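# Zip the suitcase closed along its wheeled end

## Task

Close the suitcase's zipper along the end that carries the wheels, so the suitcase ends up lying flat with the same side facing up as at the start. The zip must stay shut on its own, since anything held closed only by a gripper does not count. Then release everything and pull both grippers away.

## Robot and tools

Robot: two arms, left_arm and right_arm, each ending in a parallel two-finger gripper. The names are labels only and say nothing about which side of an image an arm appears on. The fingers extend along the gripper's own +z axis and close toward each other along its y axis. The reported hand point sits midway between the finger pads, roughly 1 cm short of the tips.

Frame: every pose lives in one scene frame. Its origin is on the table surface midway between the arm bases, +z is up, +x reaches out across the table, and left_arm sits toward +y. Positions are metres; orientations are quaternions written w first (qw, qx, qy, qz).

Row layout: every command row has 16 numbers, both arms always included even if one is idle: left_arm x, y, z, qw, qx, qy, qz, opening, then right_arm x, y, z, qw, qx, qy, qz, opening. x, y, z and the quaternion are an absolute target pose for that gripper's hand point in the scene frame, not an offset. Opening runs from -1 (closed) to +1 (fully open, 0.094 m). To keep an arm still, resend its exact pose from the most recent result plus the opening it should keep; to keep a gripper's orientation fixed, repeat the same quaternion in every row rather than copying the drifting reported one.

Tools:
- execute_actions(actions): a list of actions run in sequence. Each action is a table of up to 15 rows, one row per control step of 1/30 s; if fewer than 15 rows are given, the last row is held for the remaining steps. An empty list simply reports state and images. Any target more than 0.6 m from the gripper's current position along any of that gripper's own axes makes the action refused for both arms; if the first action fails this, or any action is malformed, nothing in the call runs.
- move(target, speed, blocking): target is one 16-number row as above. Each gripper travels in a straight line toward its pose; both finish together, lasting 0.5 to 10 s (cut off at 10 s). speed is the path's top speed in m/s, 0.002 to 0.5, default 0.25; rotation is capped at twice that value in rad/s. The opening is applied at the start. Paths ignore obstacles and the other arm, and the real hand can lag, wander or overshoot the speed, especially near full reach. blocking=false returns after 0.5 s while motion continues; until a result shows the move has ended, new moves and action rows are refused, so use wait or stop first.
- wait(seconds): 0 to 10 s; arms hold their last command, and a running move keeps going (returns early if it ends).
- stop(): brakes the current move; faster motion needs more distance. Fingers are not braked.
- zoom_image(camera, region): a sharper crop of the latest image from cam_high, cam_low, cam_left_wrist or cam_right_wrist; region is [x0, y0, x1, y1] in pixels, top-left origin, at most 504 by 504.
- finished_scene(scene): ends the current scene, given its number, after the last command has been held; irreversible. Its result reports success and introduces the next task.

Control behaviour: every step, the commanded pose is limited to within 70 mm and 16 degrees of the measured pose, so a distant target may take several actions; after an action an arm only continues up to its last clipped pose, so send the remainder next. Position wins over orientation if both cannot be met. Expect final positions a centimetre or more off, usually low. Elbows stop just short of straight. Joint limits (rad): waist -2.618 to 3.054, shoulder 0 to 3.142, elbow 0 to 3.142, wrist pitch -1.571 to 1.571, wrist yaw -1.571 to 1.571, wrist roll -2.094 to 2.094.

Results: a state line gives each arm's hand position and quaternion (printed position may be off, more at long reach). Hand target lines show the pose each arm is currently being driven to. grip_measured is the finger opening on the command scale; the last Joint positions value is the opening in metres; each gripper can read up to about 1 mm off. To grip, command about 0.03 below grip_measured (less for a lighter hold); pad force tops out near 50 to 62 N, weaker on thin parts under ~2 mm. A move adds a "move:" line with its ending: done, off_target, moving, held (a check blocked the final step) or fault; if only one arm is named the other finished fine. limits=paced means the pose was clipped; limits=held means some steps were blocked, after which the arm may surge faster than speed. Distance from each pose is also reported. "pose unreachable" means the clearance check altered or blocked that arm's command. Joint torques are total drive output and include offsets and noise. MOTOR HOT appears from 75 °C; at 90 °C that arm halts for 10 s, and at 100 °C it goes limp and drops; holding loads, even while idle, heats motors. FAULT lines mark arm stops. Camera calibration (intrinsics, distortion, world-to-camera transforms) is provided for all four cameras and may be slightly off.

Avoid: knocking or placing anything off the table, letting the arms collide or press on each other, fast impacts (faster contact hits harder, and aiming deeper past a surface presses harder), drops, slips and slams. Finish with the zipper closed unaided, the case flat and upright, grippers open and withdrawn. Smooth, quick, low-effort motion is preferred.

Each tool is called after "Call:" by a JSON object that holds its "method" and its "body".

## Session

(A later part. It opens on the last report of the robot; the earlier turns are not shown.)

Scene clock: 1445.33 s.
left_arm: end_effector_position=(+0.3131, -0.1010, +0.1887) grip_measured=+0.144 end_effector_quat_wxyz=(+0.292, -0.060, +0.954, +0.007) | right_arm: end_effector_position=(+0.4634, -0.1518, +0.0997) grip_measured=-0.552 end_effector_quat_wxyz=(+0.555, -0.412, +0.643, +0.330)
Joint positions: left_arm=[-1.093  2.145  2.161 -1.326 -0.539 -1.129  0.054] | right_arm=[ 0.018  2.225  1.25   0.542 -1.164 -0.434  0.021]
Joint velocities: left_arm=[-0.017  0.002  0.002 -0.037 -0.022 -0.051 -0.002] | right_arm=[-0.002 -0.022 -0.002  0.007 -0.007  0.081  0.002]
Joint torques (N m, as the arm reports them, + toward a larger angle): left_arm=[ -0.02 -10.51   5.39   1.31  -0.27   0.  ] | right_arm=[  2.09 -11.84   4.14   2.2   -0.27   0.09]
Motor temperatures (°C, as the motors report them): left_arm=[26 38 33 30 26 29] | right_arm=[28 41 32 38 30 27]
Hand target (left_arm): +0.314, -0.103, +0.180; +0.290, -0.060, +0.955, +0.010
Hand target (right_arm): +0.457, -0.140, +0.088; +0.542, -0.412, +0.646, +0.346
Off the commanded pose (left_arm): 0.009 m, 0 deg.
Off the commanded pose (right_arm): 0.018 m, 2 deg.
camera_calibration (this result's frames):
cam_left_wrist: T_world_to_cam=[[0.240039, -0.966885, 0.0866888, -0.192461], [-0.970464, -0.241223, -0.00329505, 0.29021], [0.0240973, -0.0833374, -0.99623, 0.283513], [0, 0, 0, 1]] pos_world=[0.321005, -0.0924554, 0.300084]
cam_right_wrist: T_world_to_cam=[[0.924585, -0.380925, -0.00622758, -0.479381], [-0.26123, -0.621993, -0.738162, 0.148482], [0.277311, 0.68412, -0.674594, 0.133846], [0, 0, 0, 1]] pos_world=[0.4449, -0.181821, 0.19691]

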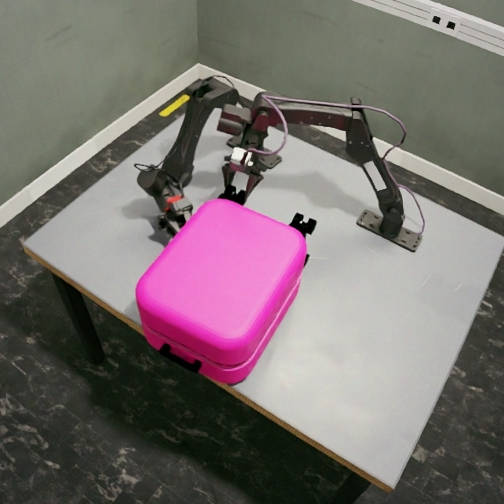

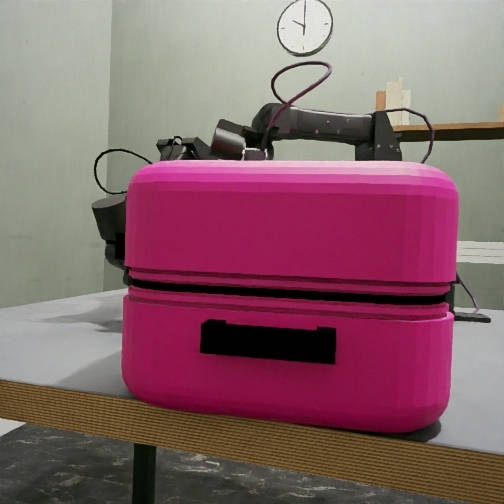

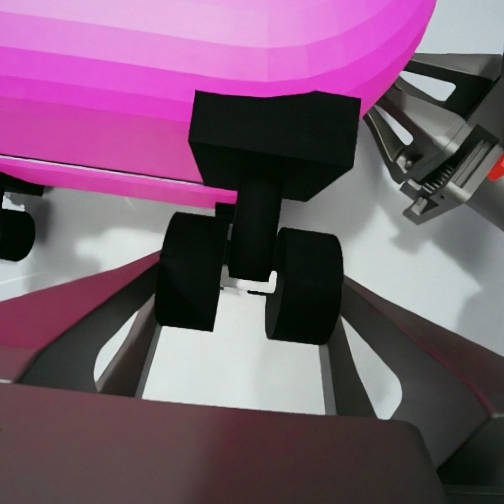

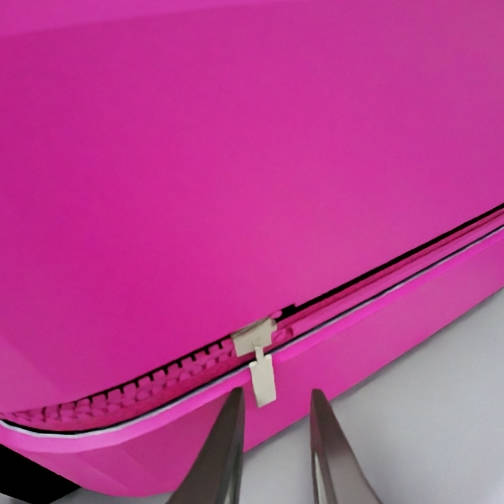

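Call:
{"method": "execute_actions", "body": {"actions": [[[0.314,-0.103,0.180,0.29,-0.060,0.955,0.010,0.07,0.455,-0.140,0.088,0.5421,-0.4116,0.6460,0.3454,-0.60],[0.314,-0.103,0.180,0.29,-0.060,0.955,0.010,0.07,0.455,-0.140,0.088,0.5421,-0.4116,0.6460,0.3454,-0.62],[0.314,-0.103,0.180,0.29,-0.060,0.955,0.010,0.07,0.455,-0.140,0.088,0.5421,-0.4116,0.6460,0.3454,-0.64],[0.314,-0.103,0.180,0.29,-0.060,0.955,0.010,0.07,0.455,-0.140,0.088,0.5421,-0.4116,0.6460,0.3454,-0.66],[0.314,-0.103,0.180,0.29,-0.060,0.955,0.010,0.07,0.455,-0.140,0.088,0.5421,-0.4116,0.6460,0.3454,-0.68],[0.314,-0.103,0.180,0.29,-0.060,0.955,0.010,0.07,0.455,-0.140,0.088,0.5421,-0.4116,0.6460,0.3454,-0.70],[0.314,-0.103,0.180,0.29,-0.060,0.955,0.010,0.07,0.455,-0.140,0.088,0.5421,-0.4116,0.6460,0.3454,-0.72],[0.314,-0.103,0.180,0.29,-0.060,0.955,0.010,0.07,0.455,-0.140,0.088,0.5421,-0.4116,0.6460,0.3454,-0.74],[0.314,-0.103,0.180,0.29,-0.060,0.955,0.010,0.07,0.455,-0.140,0.088,0.5421,-0.4116,0.6460,0.3454,-0.76],[0.314,-0.103,0.180,0.29,-0.060,0.955,0.010,0.07,0.455,-0.140,0.088,0.5421,-0.4116,0.6460,0.3454,-0.78],[0.314,-0.103,0.180,0.29,-0.060,0.955,0.010,0.07,0.455,-0.140,0.088,0.5421,-0.4116,0.6460,0.3454,-0.80]]]}}

Call:
{"method": "zoom_image", "body": {"camera": "cam_right_wrist", "region": [180, 290, 380, 490]}}

Scene clock: 1457.40 s.
left_arm: end_effector_position=(+0.3131, -0.1010, +0.1887) grip_measured=+0.144 end_effector_quat_wxyz=(+0.292, -0.060, +0.954, +0.007) | right_arm: end_effector_position=(+0.4615, -0.1492, +0.0981) grip_measured=-0.798 end_effector_quat_wxyz=(+0.554, -0.413, +0.642, +0.331)
Joint positions: left_arm=[-1.093  2.145  2.161 -1.326 -0.539 -1.129  0.054] | right_arm=[ 0.023  2.225  1.24   0.555 -1.162 -0.432  0.009]
Joint velocities: left_arm=[-0.002 -0.012 -0.017 -0.022  0.037 -0.051  0.   ] | right_arm=[-0.002  0.027 -0.002  0.007 -0.066 -0.037 -0.001]
Joint torques (N m, as the arm reports them, + toward a larger angle): left_arm=[  0.02 -10.53   5.35   1.27  -0.25  -0.05] | right_arm=[  1.59 -12.25   4.15   2.13  -0.25   0.09]
Motor temperatures (°C, as the motors report them): left_arm=[26 38 33 30 26 29] | right_arm=[28 41 32 38 30 27]
Hand target (left_arm): +0.314, -0.103, +0.180; +0.290, -0.060, +0.955, +0.010
Hand target (right_arm): +0.455, -0.140, +0.088; +0.542, -0.412, +0.646, +0.345
Off the commanded pose (left_arm): 0.009 m, 0 deg.
Off the commanded pose (right_arm): 0.015 m, 2 deg.
camera_calibration (this result's frames):
cam_left_wrist: T_world_to_cam=[[0.240039, -0.966885, 0.0866888, -0.192461], [-0.970464, -0.241223, -0.00329505, 0.29021], [0.0240973, -0.0833374, -0.99623, 0.283513], [0, 0, 0, 1]] pos_world=[0.321005, -0.0924554, 0.300084]
cam_right_wrist: T_world_to_cam=[[0.925774, -0.378028, -0.0061138, -0.476799], [-0.259101, -0.622585, -0.738414, 0.147321], [0.275335, 0.685189, -0.67432, 0.132605], [0, 0, 0, 1]] pos_world=[0.443068, -0.179382, 0.195287]

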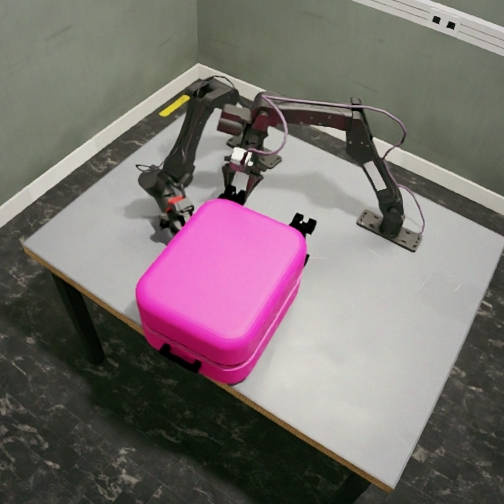

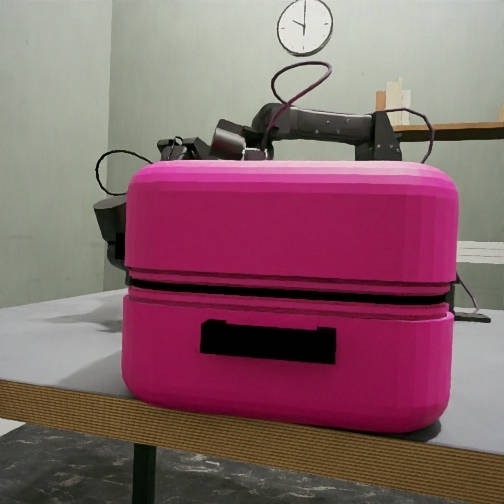

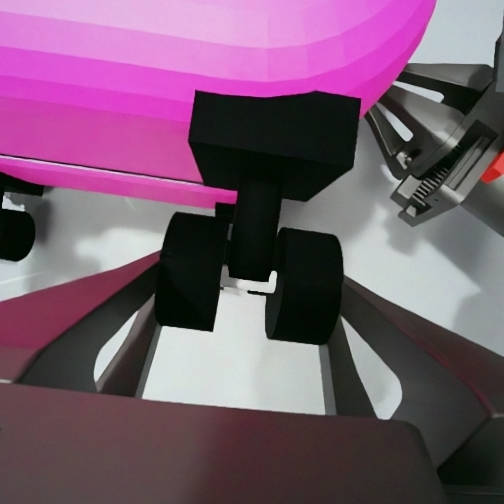

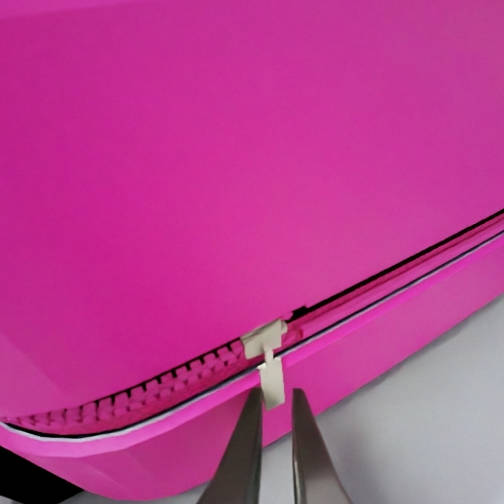

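Region (180, 290, 380, 490) of cam_right_wrist's 504x504 image, scaled by 2.520, with more detail than that image has.

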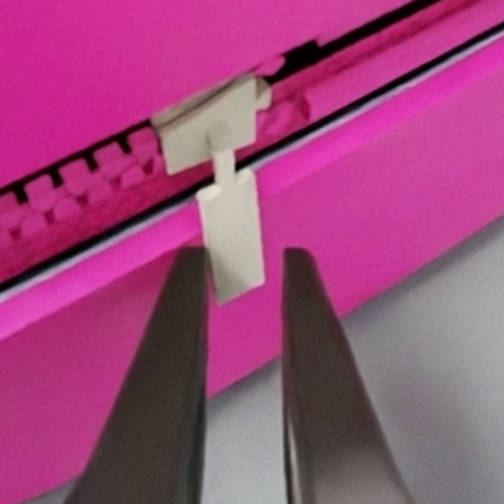

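Call:
{"method": "execute_actions", "body": {"actions": [[[0.314,-0.103,0.180,0.29,-0.060,0.955,0.010,0.07,0.455,-0.138,0.088,0.5421,-0.4116,0.6460,0.3454,-0.82],[0.314,-0.103,0.180,0.29,-0.060,0.955,0.010,0.07,0.455,-0.138,0.088,0.5421,-0.4116,0.6460,0.3454,-0.83],[0.314,-0.103,0.180,0.29,-0.060,0.955,0.010,0.07,0.455,-0.138,0.088,0.5421,-0.4116,0.6460,0.3454,-0.84],[0.314,-0.103,0.180,0.29,-0.060,0.955,0.010,0.07,0.455,-0.138,0.088,0.5421,-0.4116,0.6460,0.3454,-0.85],[0.314,-0.103,0.180,0.29,-0.060,0.955,0.010,0.07,0.455,-0.138,0.088,0.5421,-0.4116,0.6460,0.3454,-0.86],[0.314,-0.103,0.180,0.29,-0.060,0.955,0.010,0.07,0.455,-0.138,0.088,0.5421,-0.4116,0.6460,0.3454,-0.87],[0.314,-0.103,0.180,0.29,-0.060,0.955,0.010,0.07,0.455,-0.138,0.088,0.5421,-0.4116,0.6460,0.3454,-0.88],[0.314,-0.103,0.180,0.29,-0.060,0.955,0.010,0.07,0.455,-0.138,0.088,0.5421,-0.4116,0.6460,0.3454,-0.89],[0.314,-0.103,0.180,0.29,-0.060,0.955,0.010,0.07,0.455,-0.138,0.088,0.5421,-0.4116,0.6460,0.3454,-0.90],[0.314,-0.103,0.180,0.29,-0.060,0.955,0.010,0.07,0.455,-0.138,0.088,0.5421,-0.4116,0.6460,0.3454,-0.91],[0.314,-0.103,0.180,0.29,-0.060,0.955,0.010,0.07,0.455,-0.138,0.088,0.5421,-0.4116,0.6460,0.3454,-0.92]]]}}

Call:
{"method": "zoom_image", "body": {"camera": "cam_right_wrist", "region": [180, 290, 380, 490]}}

Scene clock: 1464.43 s.
left_arm: end_effector_position=(+0.3131, -0.1010, +0.1887) grip_measured=+0.144 end_effector_quat_wxyz=(+0.292, -0.060, +0.954, +0.007) | right_arm: end_effector_position=(+0.4616, -0.1477, +0.0981) grip_measured=-0.918 end_effector_quat_wxyz=(+0.554, -0.412, +0.643, +0.332)
Joint positions: left_arm=[-1.093  2.145  2.161 -1.326 -0.539 -1.129  0.054] | right_arm=[ 0.026  2.225  1.24   0.556 -1.16  -0.428  0.004]
Joint velocities: left_arm=[-0.017 -0.017  0.002  0.037 -0.051 -0.037  0.   ] | right_arm=[-0.007  0.002 -0.012 -0.007 -0.051  0.081 -0.   ]
Joint torques (N m, as the arm reports them, + toward a larger angle): left_arm=[ -0.01 -10.59   5.46   1.32  -0.23  -0.04] | right_arm=[  1.75 -12.23   4.01   2.18  -0.24   0.09]
Motor temperatures (°C, as the motors report them): left_arm=[26 38 33 30 26 29] | right_arm=[28 41 32 38 30 27]
Hand target (left_arm): +0.314, -0.103, +0.180; +0.290, -0.060, +0.955, +0.010
Hand target (right_arm): +0.455, -0.138, +0.088; +0.542, -0.412, +0.646, +0.345
Off the commanded pose (left_arm): 0.009 m, 0 deg.
Off the commanded pose (right_arm): 0.016 m, 2 deg.
camera_calibration (this result's frames):
cam_left_wrist: T_world_to_cam=[[0.240039, -0.966885, 0.0866888, -0.192461], [-0.970464, -0.241223, -0.00329505, 0.29021], [0.0240973, -0.0833374, -0.99623, 0.283513], [0, 0, 0, 1]] pos_world=[0.321005, -0.0924554, 0.300084]
cam_right_wrist: T_world_to_cam=[[0.925877, -0.377737, -0.00808817, -0.476107], [-0.260311, -0.622244, -0.738275, 0.148921], [0.273841, 0.685658, -0.674451, 0.132366], [0, 0, 0, 1]] pos_world=[0.443335, -0.177936, 0.195368]

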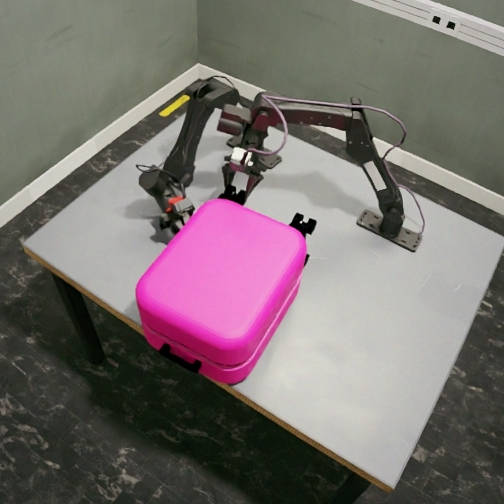

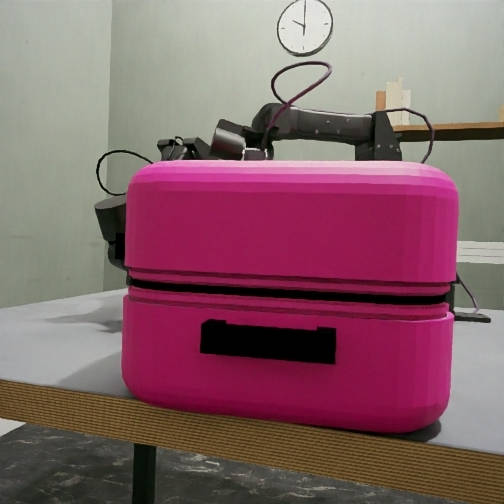

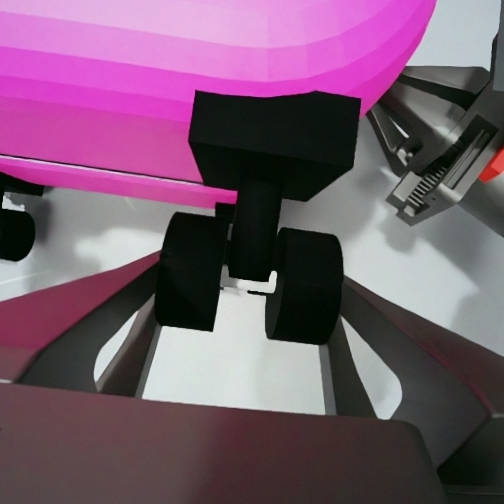

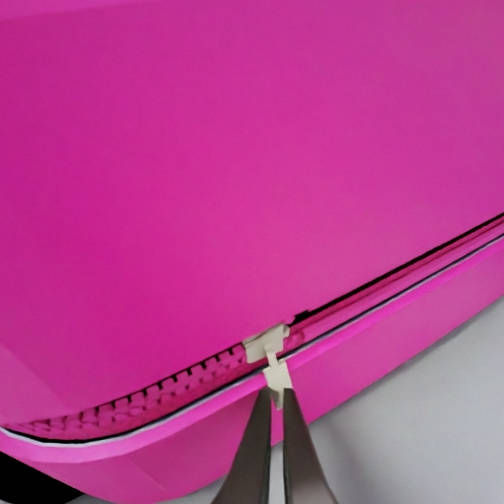

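Region (180, 290, 380, 490) of cam_right_wrist's 504x504 image, scaled by 2.520, with more detail than that image has.

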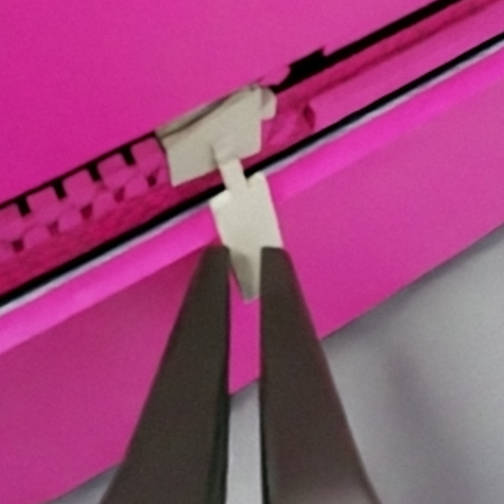

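Call:
{"method": "move", "body": {"target": [0.314,-0.103,0.180,0.29,-0.060,0.955,0.010,0.07,0.457,-0.163,0.091,0.5100,-0.4663,0.6077,0.3913,-0.55], "speed": 0.1}}

Scene clock: 1488.57 s.
left_arm: end_effector_position=(+0.3129, -0.1007, +0.1886) grip_measured=+0.144 end_effector_quat_wxyz=(+0.292, -0.059, +0.955, +0.008) | right_arm: end_effector_position=(+0.4583, -0.1610, +0.0914) grip_measured=-0.552 end_effector_quat_wxyz=(+0.516, -0.471, +0.607, +0.378)
Joint positions: left_arm=[-1.093  2.145  2.161 -1.328 -0.539 -1.129  0.054] | right_arm=[-0.022  2.324  1.531 -0.105 -1.337 -0.911  0.021]
Joint velocities: left_arm=[ 0.007 -0.007 -0.002 -0.066 -0.051  0.007 -0.001] | right_arm=[-0.007  0.012  0.007 -0.095  0.007 -0.051 -0.001]
Joint torques (N m, as the arm reports them, + toward a larger angle): left_arm=[  0.01 -10.4    5.36   1.31  -0.25  -0.05] | right_arm=[ -0.66 -13.23   6.99   1.26  -0.57  -0.05]
Motor temperatures (°C, as the motors report them): left_arm=[26 38 33 30 26 29] | right_arm=[28 42 32 38 29 27]
Hand target (left_arm): +0.314, -0.103, +0.180; +0.290, -0.060, +0.955, +0.010
Hand target (right_arm): +0.457, -0.163, +0.090; +0.511, -0.465, +0.609, +0.390
Off the commanded pose (left_arm): 0.009 m, 0 deg.
Off the commanded pose (right_arm): 0.002 m, 2 deg.
move: done
camera_calibration (this result's frames):
cam_left_wrist: T_world_to_cam=[[0.240102, -0.967, 0.085216, -0.191889], [-0.970466, -0.241219, -0.00291723, 0.290058], [0.0233767, -0.0819988, -0.996358, 0.283838], [0, 0, 0, 1]] pos_world=[0.320929, -0.092315, 0.300002]
cam_right_wrist: T_world_to_cam=[[0.978712, -0.204843, -0.0127163, -0.474088], [-0.149508, -0.669136, -0.727945, 0.0755247], [0.140606, 0.71435, -0.685518, 0.204486], [0, 0, 0, 1]] pos_world=[0.446535, -0.192652, 0.189128]

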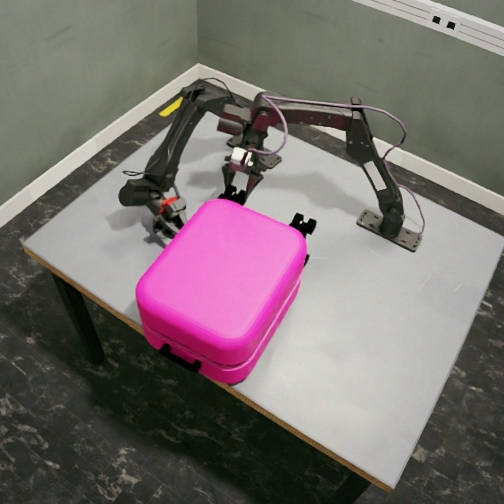

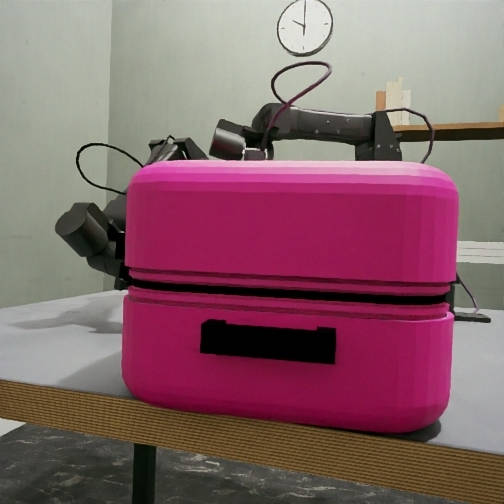

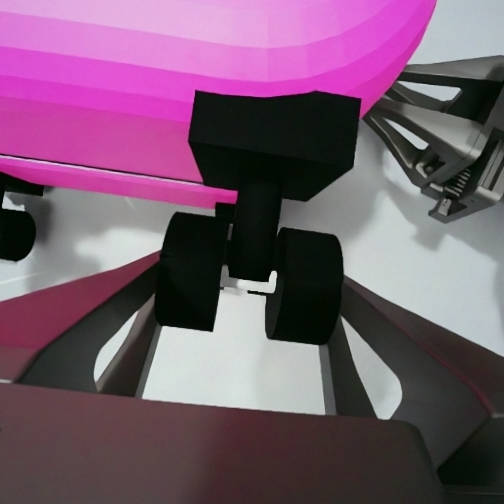

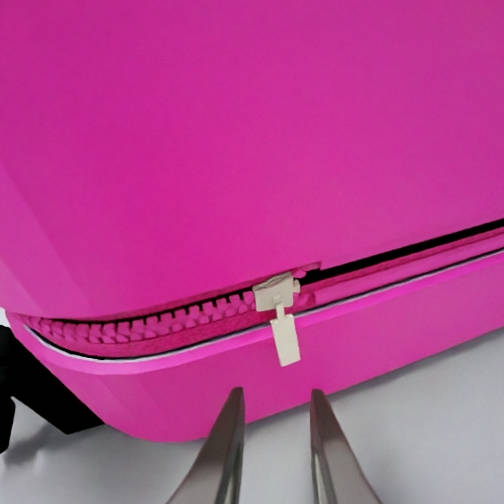

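Call:
{"method": "execute_actions", "body": {"actions": [[[0.314,-0.103,0.180,0.29,-0.060,0.955,0.010,0.07,0.459,-0.158,0.092,0.5100,-0.4663,0.6077,0.3913,-0.55],[0.314,-0.103,0.180,0.29,-0.060,0.955,0.010,0.07,0.460,-0.155,0.092,0.5100,-0.4663,0.6077,0.3913,-0.55],[0.314,-0.103,0.180,0.29,-0.060,0.955,0.010,0.07,0.461,-0.152,0.093,0.5100,-0.4663,0.6077,0.3913,-0.55],[0.314,-0.103,0.180,0.29,-0.060,0.955,0.010,0.07,0.462,-0.149,0.093,0.5100,-0.4663,0.6077,0.3913,-0.55],[0.314,-0.103,0.180,0.29,-0.060,0.955,0.010,0.07,0.463,-0.146,0.094,0.5100,-0.4663,0.6077,0.3913,-0.55],[0.314,-0.103,0.180,0.29,-0.060,0.955,0.010,0.07,0.464,-0.143,0.094,0.5100,-0.4663,0.6077,0.3913,-0.55],[0.314,-0.103,0.180,0.29,-0.060,0.955,0.010,0.07,0.464,-0.140,0.094,0.5100,-0.4663,0.6077,0.3913,-0.55],[0.314,-0.103,0.180,0.29,-0.060,0.955,0.010,0.07,0.464,-0.138,0.094,0.5100,-0.4663,0.6077,0.3913,-0.55]]]}}

Call:
{"method": "zoom_image", "body": {"camera": "cam_right_wrist", "region": [180, 290, 380, 490]}}

Scene clock: 1498.70 s.
left_arm: end_effector_position=(+0.3132, -0.0999, +0.1884) grip_measured=+0.144 end_effector_quat_wxyz=(+0.291, -0.060, +0.955, +0.009) | right_arm: end_effector_position=(+0.4645, -0.1495, +0.0947) grip_measured=-0.552 end_effector_quat_wxyz=(+0.511, -0.463, +0.615, +0.383)
Joint positions: left_arm=[-1.091  2.145  2.161 -1.33  -0.538 -1.129  0.054] | right_arm=[ 0.005  2.324  1.533 -0.027 -1.315 -0.804  0.021]
Joint velocities: left_arm=[ 0.002  0.012 -0.012  0.037 -0.007 -0.051  0.001] | right_arm=[ 0.017 -0.007 -0.012  0.183 -0.081  0.066 -0.   ]
Joint torques (N m, as the arm reports them, + toward a larger angle): left_arm=[ -0.03 -10.42   5.29   1.33  -0.23   0.02] | right_arm=[  2.1  -13.75   5.63   1.85  -0.52   0.09]
Motor temperatures (°C, as the motors report them): left_arm=[26 39 33 30 26 29] | right_arm=[28 42 32 37 30 27]
Hand target (left_arm): +0.314, -0.103, +0.180; +0.290, -0.060, +0.955, +0.010
Hand target (right_arm): +0.464, -0.138, +0.094; +0.509, -0.467, +0.608, +0.392
Off the commanded pose (left_arm): 0.009 m, 0 deg.
Off the commanded pose (right_arm): 0.012 m, 1 deg.
camera_calibration (this result's frames):
cam_left_wrist: T_world_to_cam=[[0.241755, -0.966717, 0.0837392, -0.191385], [-0.970103, -0.24269, -0.00101538, 0.289933], [0.0213042, -0.0809903, -0.996487, 0.284428], [0, 0, 0, 1]] pos_world=[0.321473, -0.0916157, 0.299749]
cam_right_wrist: T_world_to_cam=[[0.976595, -0.211758, -0.0376889, -0.475451], [-0.172318, -0.665439, -0.72629, 0.0975553], [0.128718, 0.715786, -0.686354, 0.203515], [0, 0, 0, 1]] pos_world=[0.454937, -0.181437, 0.192618]

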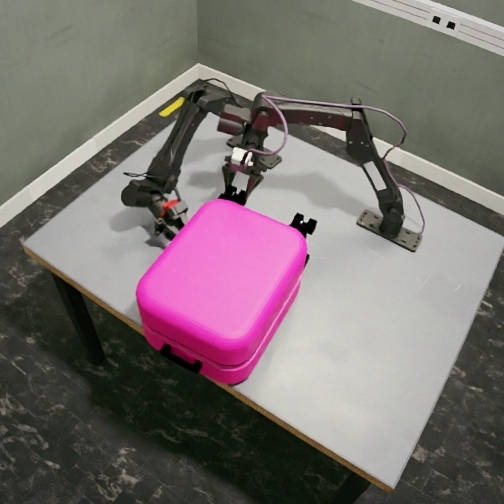

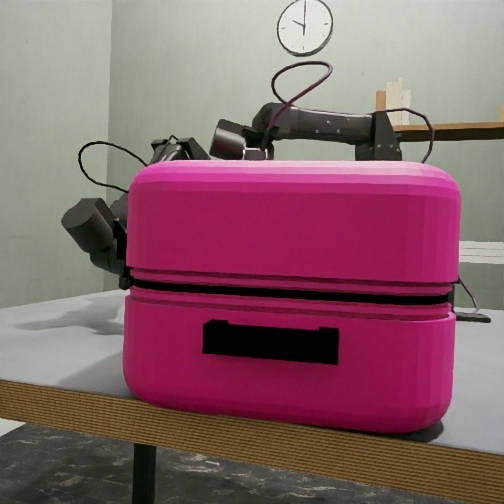

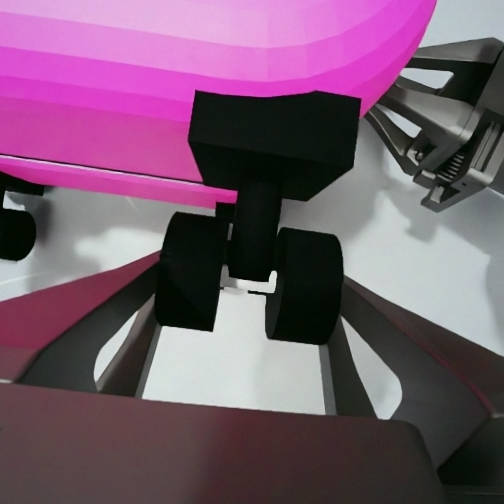

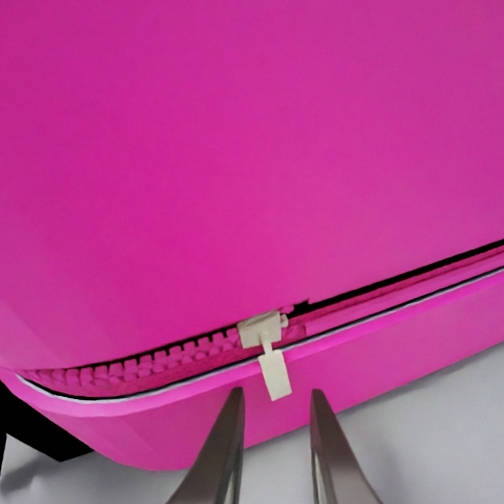

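Region (180, 290, 380, 490) of cam_right_wrist's 504x504 image, scaled by 2.520, with more detail than that image has.

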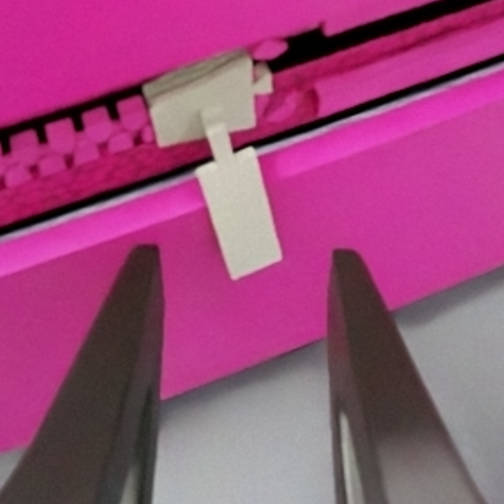

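Call:
{"method": "execute_actions", "body": {"actions": [[[0.314,-0.103,0.175,0.29,-0.060,0.955,0.010,0.07,0.464,-0.140,0.095,0.5100,-0.4663,0.6077,0.3913,-0.60],[0.314,-0.103,0.175,0.29,-0.060,0.955,0.010,0.07,0.464,-0.140,0.095,0.5100,-0.4663,0.6077,0.3913,-0.63],[0.314,-0.103,0.175,0.29,-0.060,0.955,0.010,0.07,0.464,-0.140,0.095,0.5100,-0.4663,0.6077,0.3913,-0.66],[0.314,-0.103,0.175,0.29,-0.060,0.955,0.010,0.07,0.464,-0.140,0.095,0.5100,-0.4663,0.6077,0.3913,-0.69],[0.314,-0.103,0.175,0.29,-0.060,0.955,0.010,0.07,0.464,-0.140,0.095,0.5100,-0.4663,0.6077,0.3913,-0.72],[0.314,-0.103,0.175,0.29,-0.060,0.955,0.010,0.07,0.464,-0.140,0.095,0.5100,-0.4663,0.6077,0.3913,-0.75],[0.314,-0.103,0.175,0.29,-0.060,0.955,0.010,0.07,0.464,-0.140,0.095,0.5100,-0.4663,0.6077,0.3913,-0.77],[0.314,-0.103,0.175,0.29,-0.060,0.955,0.010,0.07,0.464,-0.140,0.095,0.5100,-0.4663,0.6077,0.3913,-0.79],[0.314,-0.103,0.175,0.29,-0.060,0.955,0.010,0.07,0.464,-0.140,0.095,0.5100,-0.4663,0.6077,0.3913,-0.81],[0.314,-0.103,0.175,0.29,-0.060,0.955,0.010,0.07,0.464,-0.140,0.095,0.5100,-0.4663,0.6077,0.3913,-0.83],[0.314,-0.103,0.175,0.29,-0.060,0.955,0.010,0.07,0.464,-0.140,0.095,0.5100,-0.4663,0.6077,0.3913,-0.85],[0.314,-0.103,0.175,0.29,-0.060,0.955,0.010,0.07,0.464,-0.140,0.095,0.5100,-0.4663,0.6077,0.3913,-0.87]]]}}

Call:
{"method": "zoom_image", "body": {"camera": "cam_right_wrist", "region": [180, 290, 380, 490]}}

Scene clock: 1510.77 s.
left_arm: end_effector_position=(+0.3134, -0.0997, +0.1876) grip_measured=+0.144 end_effector_quat_wxyz=(+0.292, -0.060, +0.954, +0.008) | right_arm: end_effector_position=(+0.4665, -0.1469, +0.0962) grip_measured=-0.868 end_effector_quat_wxyz=(+0.513, -0.464, +0.613, +0.381)
Joint positions: left_arm=[-1.091  2.139  2.148 -1.319 -0.539 -1.129  0.054] | right_arm=[ 0.011  2.324  1.533 -0.001 -1.31  -0.783  0.006]
Joint velocities: left_arm=[ 0.017  0.007  0.012 -0.007  0.051  0.037 -0.001] | right_arm=[-0.007  0.022 -0.007 -0.007  0.007  0.066 -0.001]
Joint torques (N m, as the arm reports them, + toward a larger angle): left_arm=[ -0.21 -10.46   3.88   1.44  -0.21  -0.03] | right_arm=[  1.16 -13.86   5.73   1.83  -0.51   0.08]
Motor temperatures (°C, as the motors report them): left_arm=[26 39 33 30 26 29] | right_arm=[28 43 32 37 30 27]
Hand target (left_arm): +0.314, -0.103, +0.175; +0.290, -0.060, +0.955, +0.011
Hand target (right_arm): +0.464, -0.140, +0.095; +0.510, -0.467, +0.608, +0.391
Off the commanded pose (left_arm): 0.013 m, 0 deg.
Off the commanded pose (right_arm): 0.007 m, 1 deg.
camera_calibration (this result's frames):
cam_left_wrist: T_world_to_cam=[[0.241595, -0.966549, 0.0861106, -0.19156], [-0.97008, -0.242766, -0.00323374, 0.290539], [0.0240303, -0.0827529, -0.99628, 0.282581], [0, 0, 0, 1]] pos_world=[0.321335, -0.0912349, 0.298964]
cam_right_wrist: T_world_to_cam=[[0.976634, -0.212609, -0.0313668, -0.47751], [-0.168235, -0.665517, -0.727176, 0.098933], [0.133729, 0.715461, -0.685734, 0.199991], [0, 0, 0, 1]] pos_world=[0.456251, -0.178767, 0.194104]

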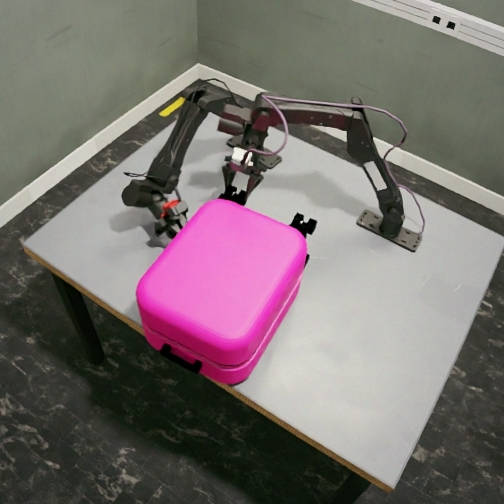

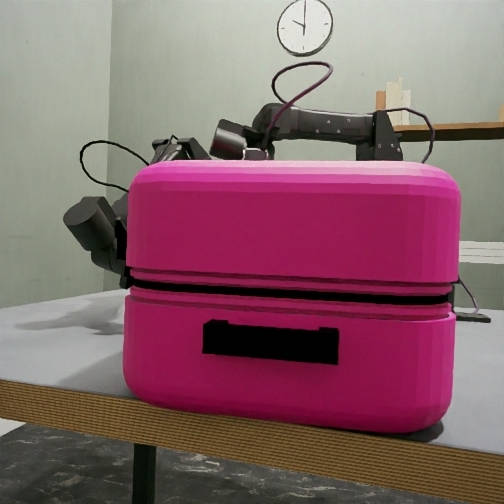

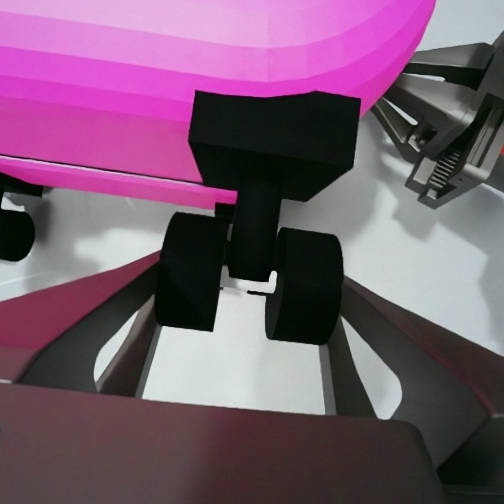

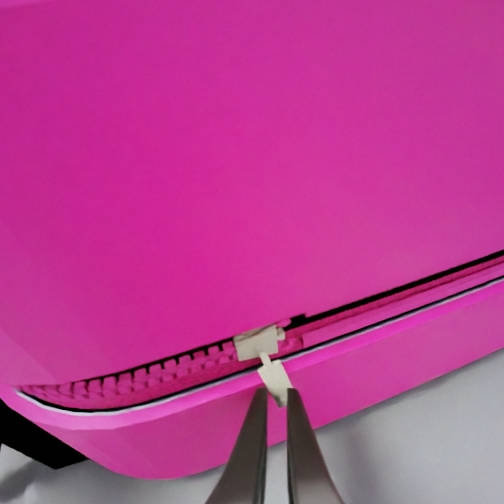

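Region (180, 290, 380, 490) of cam_right_wrist's 504x504 image, scaled by 2.520, with more detail than that image has.

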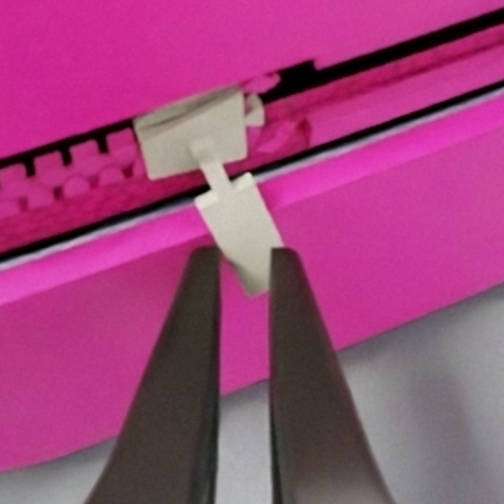

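Call:
{"method": "execute_actions", "body": {"actions": [[[0.314,-0.103,0.175,0.29,-0.060,0.955,0.010,0.07,0.462,-0.155,0.097,0.5100,-0.4663,0.6077,0.3913,-0.80],[0.314,-0.103,0.175,0.29,-0.060,0.955,0.010,0.07,0.460,-0.160,0.099,0.5100,-0.4663,0.6077,0.3913,-0.80],[0.314,-0.103,0.175,0.29,-0.060,0.955,0.010,0.07,0.458,-0.163,0.101,0.5100,-0.4663,0.6077,0.3913,-0.80],[0.314,-0.103,0.175,0.29,-0.060,0.955,0.010,0.07,0.456,-0.163,0.104,0.5100,-0.4663,0.6077,0.3913,-0.80],[0.314,-0.103,0.175,0.29,-0.060,0.955,0.010,0.07,0.453,-0.163,0.107,0.5100,-0.4663,0.6077,0.3913,-0.80],[0.314,-0.103,0.175,0.29,-0.060,0.955,0.010,0.07,0.450,-0.163,0.110,0.5100,-0.4663,0.6077,0.3913,-1],[0.314,-0.103,0.175,0.29,-0.060,0.955,0.010,0.07,0.447,-0.163,0.113,0.5100,-0.4663,0.6077,0.3913,-1],[0.314,-0.103,0.175,0.29,-0.060,0.955,0.010,0.07,0.444,-0.163,0.116,0.5100,-0.4663,0.6077,0.3913,-1],[0.314,-0.103,0.175,0.29,-0.060,0.955,0.010,0.07,0.441,-0.163,0.119,0.5100,-0.4663,0.6077,0.3913,-1],[0.314,-0.103,0.175,0.29,-0.060,0.955,0.010,0.07,0.439,-0.163,0.121,0.5100,-0.4663,0.6077,0.3913,-1]],[[0.314,-0.103,0.175,0.29,-0.060,0.955,0.010,0.07,0.439,-0.158,0.121,0.5100,-0.4663,0.6077,0.3913,-1],[0.314,-0.103,0.175,0.29,-0.060,0.955,0.010,0.07,0.439,-0.155,0.121,0.5100,-0.4663,0.6077,0.3913,-1],[0.314,-0.103,0.175,0.29,-0.060,0.955,0.010,0.07,0.439,-0.152,0.121,0.5100,-0.4663,0.6077,0.3913,-1],[0.314,-0.103,0.175,0.29,-0.060,0.955,0.010,0.07,0.439,-0.149,0.121,0.5100,-0.4663,0.6077,0.3913,-1],[0.314,-0.103,0.175,0.29,-0.060,0.955,0.010,0.07,0.439,-0.146,0.121,0.5100,-0.4663,0.6077,0.3913,-1]]]}}

Call:
{"method": "zoom_image", "body": {"camera": "cam_right_wrist", "region": [200, 290, 400, 490]}}

Scene clock: 1527.10 s.
left_arm: end_effector_position=(+0.3134, -0.0997, +0.1876) grip_measured=+0.144 end_effector_quat_wxyz=(+0.292, -0.060, +0.954, +0.008) | right_arm: end_effector_position=(+0.4412, -0.1468, +0.1162) grip_measured=-0.993 end_effector_quat_wxyz=(+0.507, -0.467, +0.609, +0.391)
Joint positions: left_arm=[-1.091  2.139  2.148 -1.319 -0.539 -1.129  0.054] | right_arm=[ 0.004  2.223  1.456 -0.102 -1.334 -0.851  0.   ]
Joint velocities: left_arm=[-0.007  0.002  0.007  0.066 -0.007  0.007  0.001] | right_arm=[-0.012  0.002 -0.022  0.066 -0.007  0.051  0.   ]
Joint torques (N m, as the arm reports them, + toward a larger angle): left_arm=[ -0.09 -10.55   4.06   1.46  -0.24  -0.05] | right_arm=[  0.14 -15.25   4.56   1.71  -0.42   0.08]
Motor temperatures (°C, as the motors report them): left_arm=[26 39 32 31 26 29] | right_arm=[28 44 32 37 30 27]
Hand target (left_arm): +0.314, -0.103, +0.175; +0.290, -0.060, +0.955, +0.010
Hand target (right_arm): +0.439, -0.146, +0.121; +0.510, -0.467, +0.607, +0.392
Off the commanded pose (left_arm): 0.013 m, 0 deg.
Off the commanded pose (right_arm): 0.005 m, 0 deg.
camera_calibration (this result's frames):
cam_left_wrist: T_world_to_cam=[[0.241595, -0.966549, 0.0861106, -0.19156], [-0.97008, -0.242766, -0.00323374, 0.290539], [0.0240303, -0.0827529, -0.99628, 0.282581], [0, 0, 0, 1]] pos_world=[0.321335, -0.0912349, 0.298964]
cam_right_wrist: T_world_to_cam=[[0.980561, -0.191573, -0.0424268, -0.449565], [-0.161239, -0.663497, -0.730598, 0.106904], [0.111813, 0.723237, -0.681489, 0.227304], [0, 0, 0, 1]] pos_world=[0.432648, -0.179589, 0.213935]

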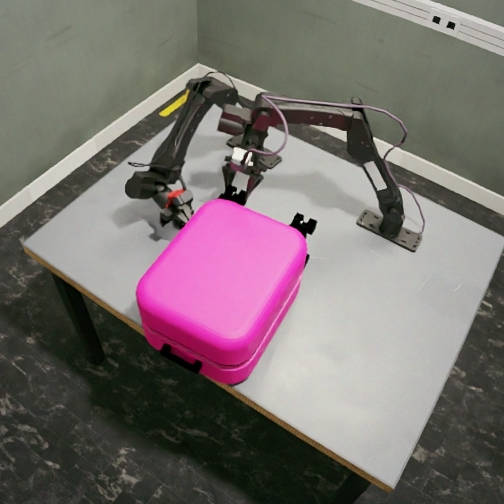

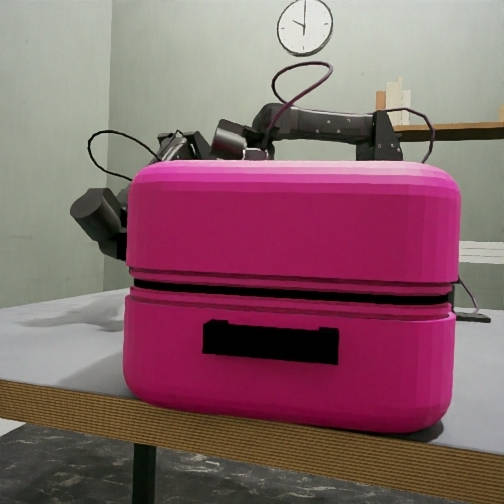

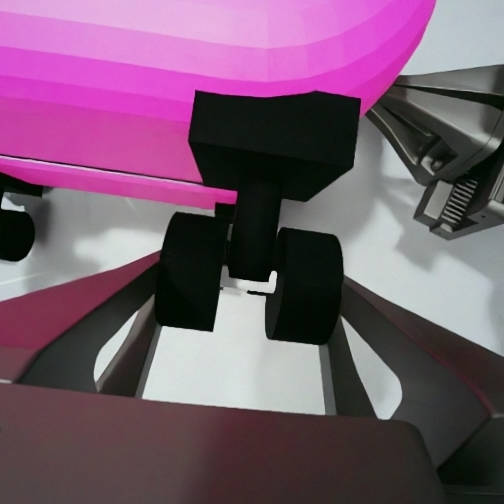

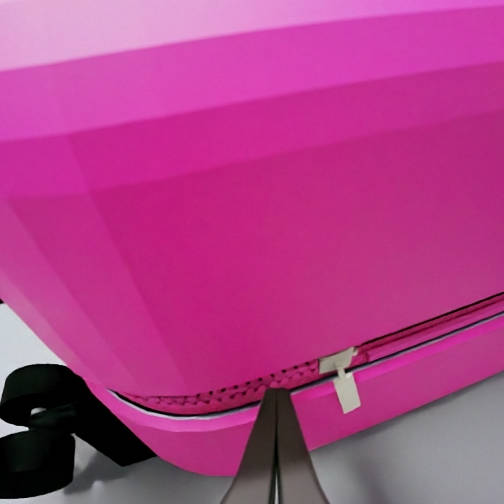

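Region (200, 290, 400, 490) of cam_right_wrist's 504x504 image, scaled by 2.520, with more detail than that image has.

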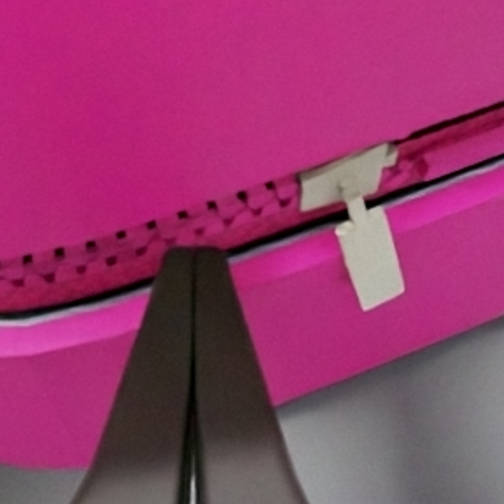

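Call:
{"method": "execute_actions", "body": {"actions": [[[0.310,-0.103,0.170,0.29,-0.060,0.955,0.010,0.07,0.440,-0.143,0.121,0.5100,-0.4663,0.6077,0.3913,-1],[0.310,-0.103,0.170,0.29,-0.060,0.955,0.010,0.07,0.440,-0.141,0.121,0.5100,-0.4663,0.6077,0.3913,-1],[0.310,-0.103,0.170,0.29,-0.060,0.955,0.010,0.07,0.440,-0.139,0.121,0.5100,-0.4663,0.6077,0.3913,-1],[0.310,-0.103,0.170,0.29,-0.060,0.955,0.010,0.07,0.440,-0.137,0.121,0.5100,-0.4663,0.6077,0.3913,-1],[0.310,-0.103,0.170,0.29,-0.060,0.955,0.010,0.07,0.440,-0.136,0.121,0.5100,-0.4663,0.6077,0.3913,-1],[0.310,-0.103,0.170,0.29,-0.060,0.955,0.010,0.07,0.440,-0.136,0.121,0.5100,-0.4663,0.6077,0.3913,-1],[0.310,-0.103,0.170,0.29,-0.060,0.955,0.010,0.07,0.442,-0.136,0.121,0.5100,-0.4663,0.6077,0.3913,-1],[0.310,-0.103,0.170,0.29,-0.060,0.955,0.010,0.07,0.444,-0.136,0.121,0.5100,-0.4663,0.6077,0.3913,-1],[0.310,-0.103,0.170,0.29,-0.060,0.955,0.010,0.07,0.446,-0.136,0.121,0.5100,-0.4663,0.6077,0.3913,-1],[0.310,-0.103,0.170,0.29,-0.060,0.955,0.010,0.07,0.448,-0.135,0.121,0.5100,-0.4663,0.6077,0.3913,-1],[0.310,-0.103,0.170,0.29,-0.060,0.955,0.010,0.07,0.450,-0.135,0.121,0.5100,-0.4663,0.6077,0.3913,-1],[0.310,-0.103,0.170,0.29,-0.060,0.955,0.010,0.07,0.452,-0.135,0.121,0.5100,-0.4663,0.6077,0.3913,-1],[0.310,-0.103,0.170,0.29,-0.060,0.955,0.010,0.07,0.454,-0.135,0.121,0.5100,-0.4663,0.6077,0.3913,-1],[0.310,-0.103,0.170,0.29,-0.060,0.955,0.010,0.07,0.456,-0.134,0.121,0.5100,-0.4663,0.6077,0.3913,-1],[0.310,-0.103,0.170,0.29,-0.060,0.955,0.010,0.07,0.458,-0.134,0.121,0.5100,-0.4663,0.6077,0.3913,-1]]]}}

Call:
{"method": "zoom_image", "body": {"camera": "cam_right_wrist", "region": [200, 290, 400, 490]}}

Scene clock: 1540.50 s.
left_arm: end_effector_position=(+0.3134, -0.0996, +0.1874) grip_measured=+0.144 end_effector_quat_wxyz=(+0.299, -0.060, +0.952, +0.005) | right_arm: end_effector_position=(+0.4510, -0.1411, +0.1205) grip_measured=-0.993 end_effector_quat_wxyz=(+0.510, -0.464, +0.612, +0.388)
Joint positions: left_arm=[-1.095  2.123  2.115 -1.29  -0.55  -1.127  0.054] | right_arm=[ 0.019  2.232  1.472 -0.026 -1.316 -0.767  0.   ]
Joint velocities: left_arm=[-0.007 -0.002 -0.002 -0.022  0.066  0.007 -0.   ] | right_arm=[ 0.042  0.164  0.286  0.066  0.066  0.11  -0.001]
Joint torques (N m, as the arm reports them, + toward a larger angle): left_arm=[ -0.39 -10.18   3.54   1.42  -0.18  -0.13] | right_arm=[  1.21 -12.62   7.03   1.8   -0.42   0.07]
Motor temperatures (°C, as the motors report them): left_arm=[26 39 32 31 26 29] | right_arm=[28 45 32 36 30 27]
Hand target (left_arm): +0.310, -0.103, +0.170; +0.290, -0.060, +0.955, +0.011
Hand target (right_arm): +0.457, -0.134, +0.121; +0.510, -0.467, +0.608, +0.391
Off the commanded pose (left_arm): 0.018 m, 1 deg.
Off the commanded pose (right_arm): 0.010 m, 1 deg.
camera_calibration (this result's frames):
cam_left_wrist: T_world_to_cam=[[0.238161, -0.966675, 0.0939133, -0.19188], [-0.970467, -0.24068, -0.0163134, 0.29334], [0.0383728, -0.0872546, -0.995447, 0.277319], [0, 0, 0, 1]] pos_world=[0.319733, -0.0906872, 0.298862]
cam_right_wrist: T_world_to_cam=[[0.978358, -0.203022, -0.0399709, -0.458788], [-0.167145, -0.661541, -0.731045, 0.118393], [0.121976, 0.721905, -0.681158, 0.22016], [0, 0, 0, 1]] pos_world=[0.441794, -0.173757, 0.218176]

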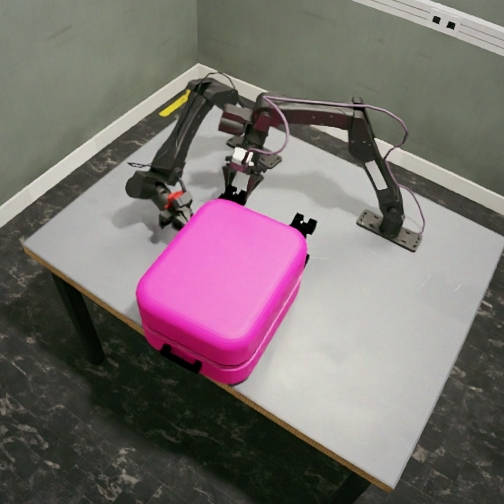

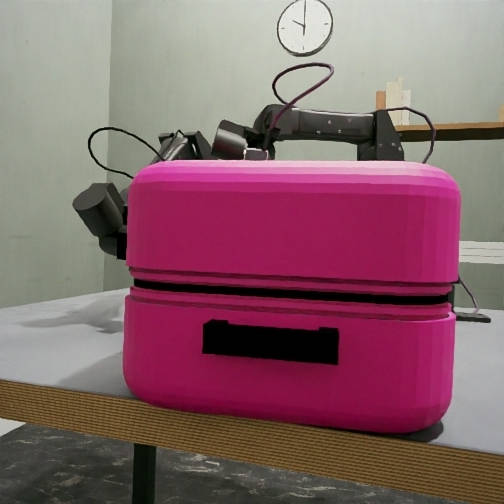

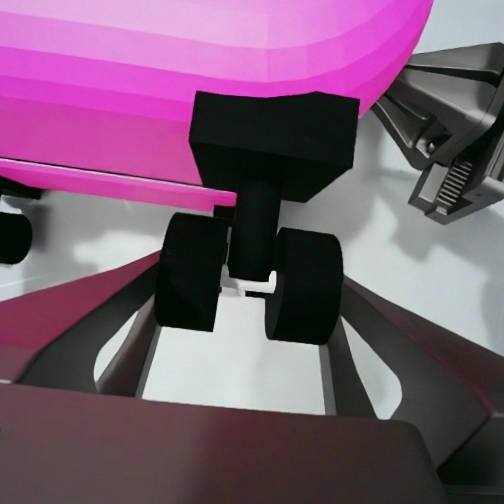

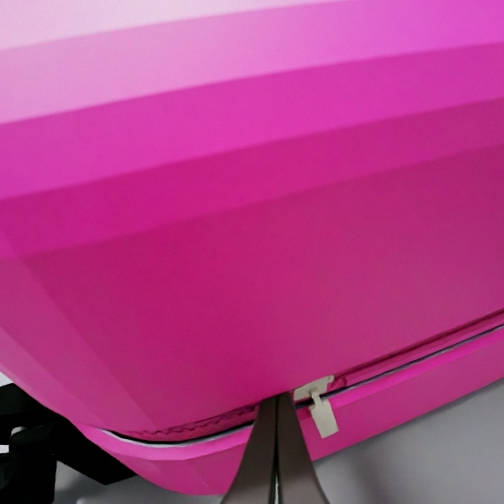

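Region (200, 290, 400, 490) of cam_right_wrist's 504x504 image, scaled by 2.520, with more detail than that image has.

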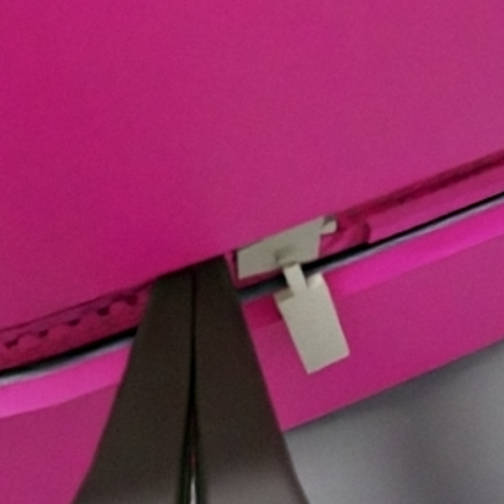

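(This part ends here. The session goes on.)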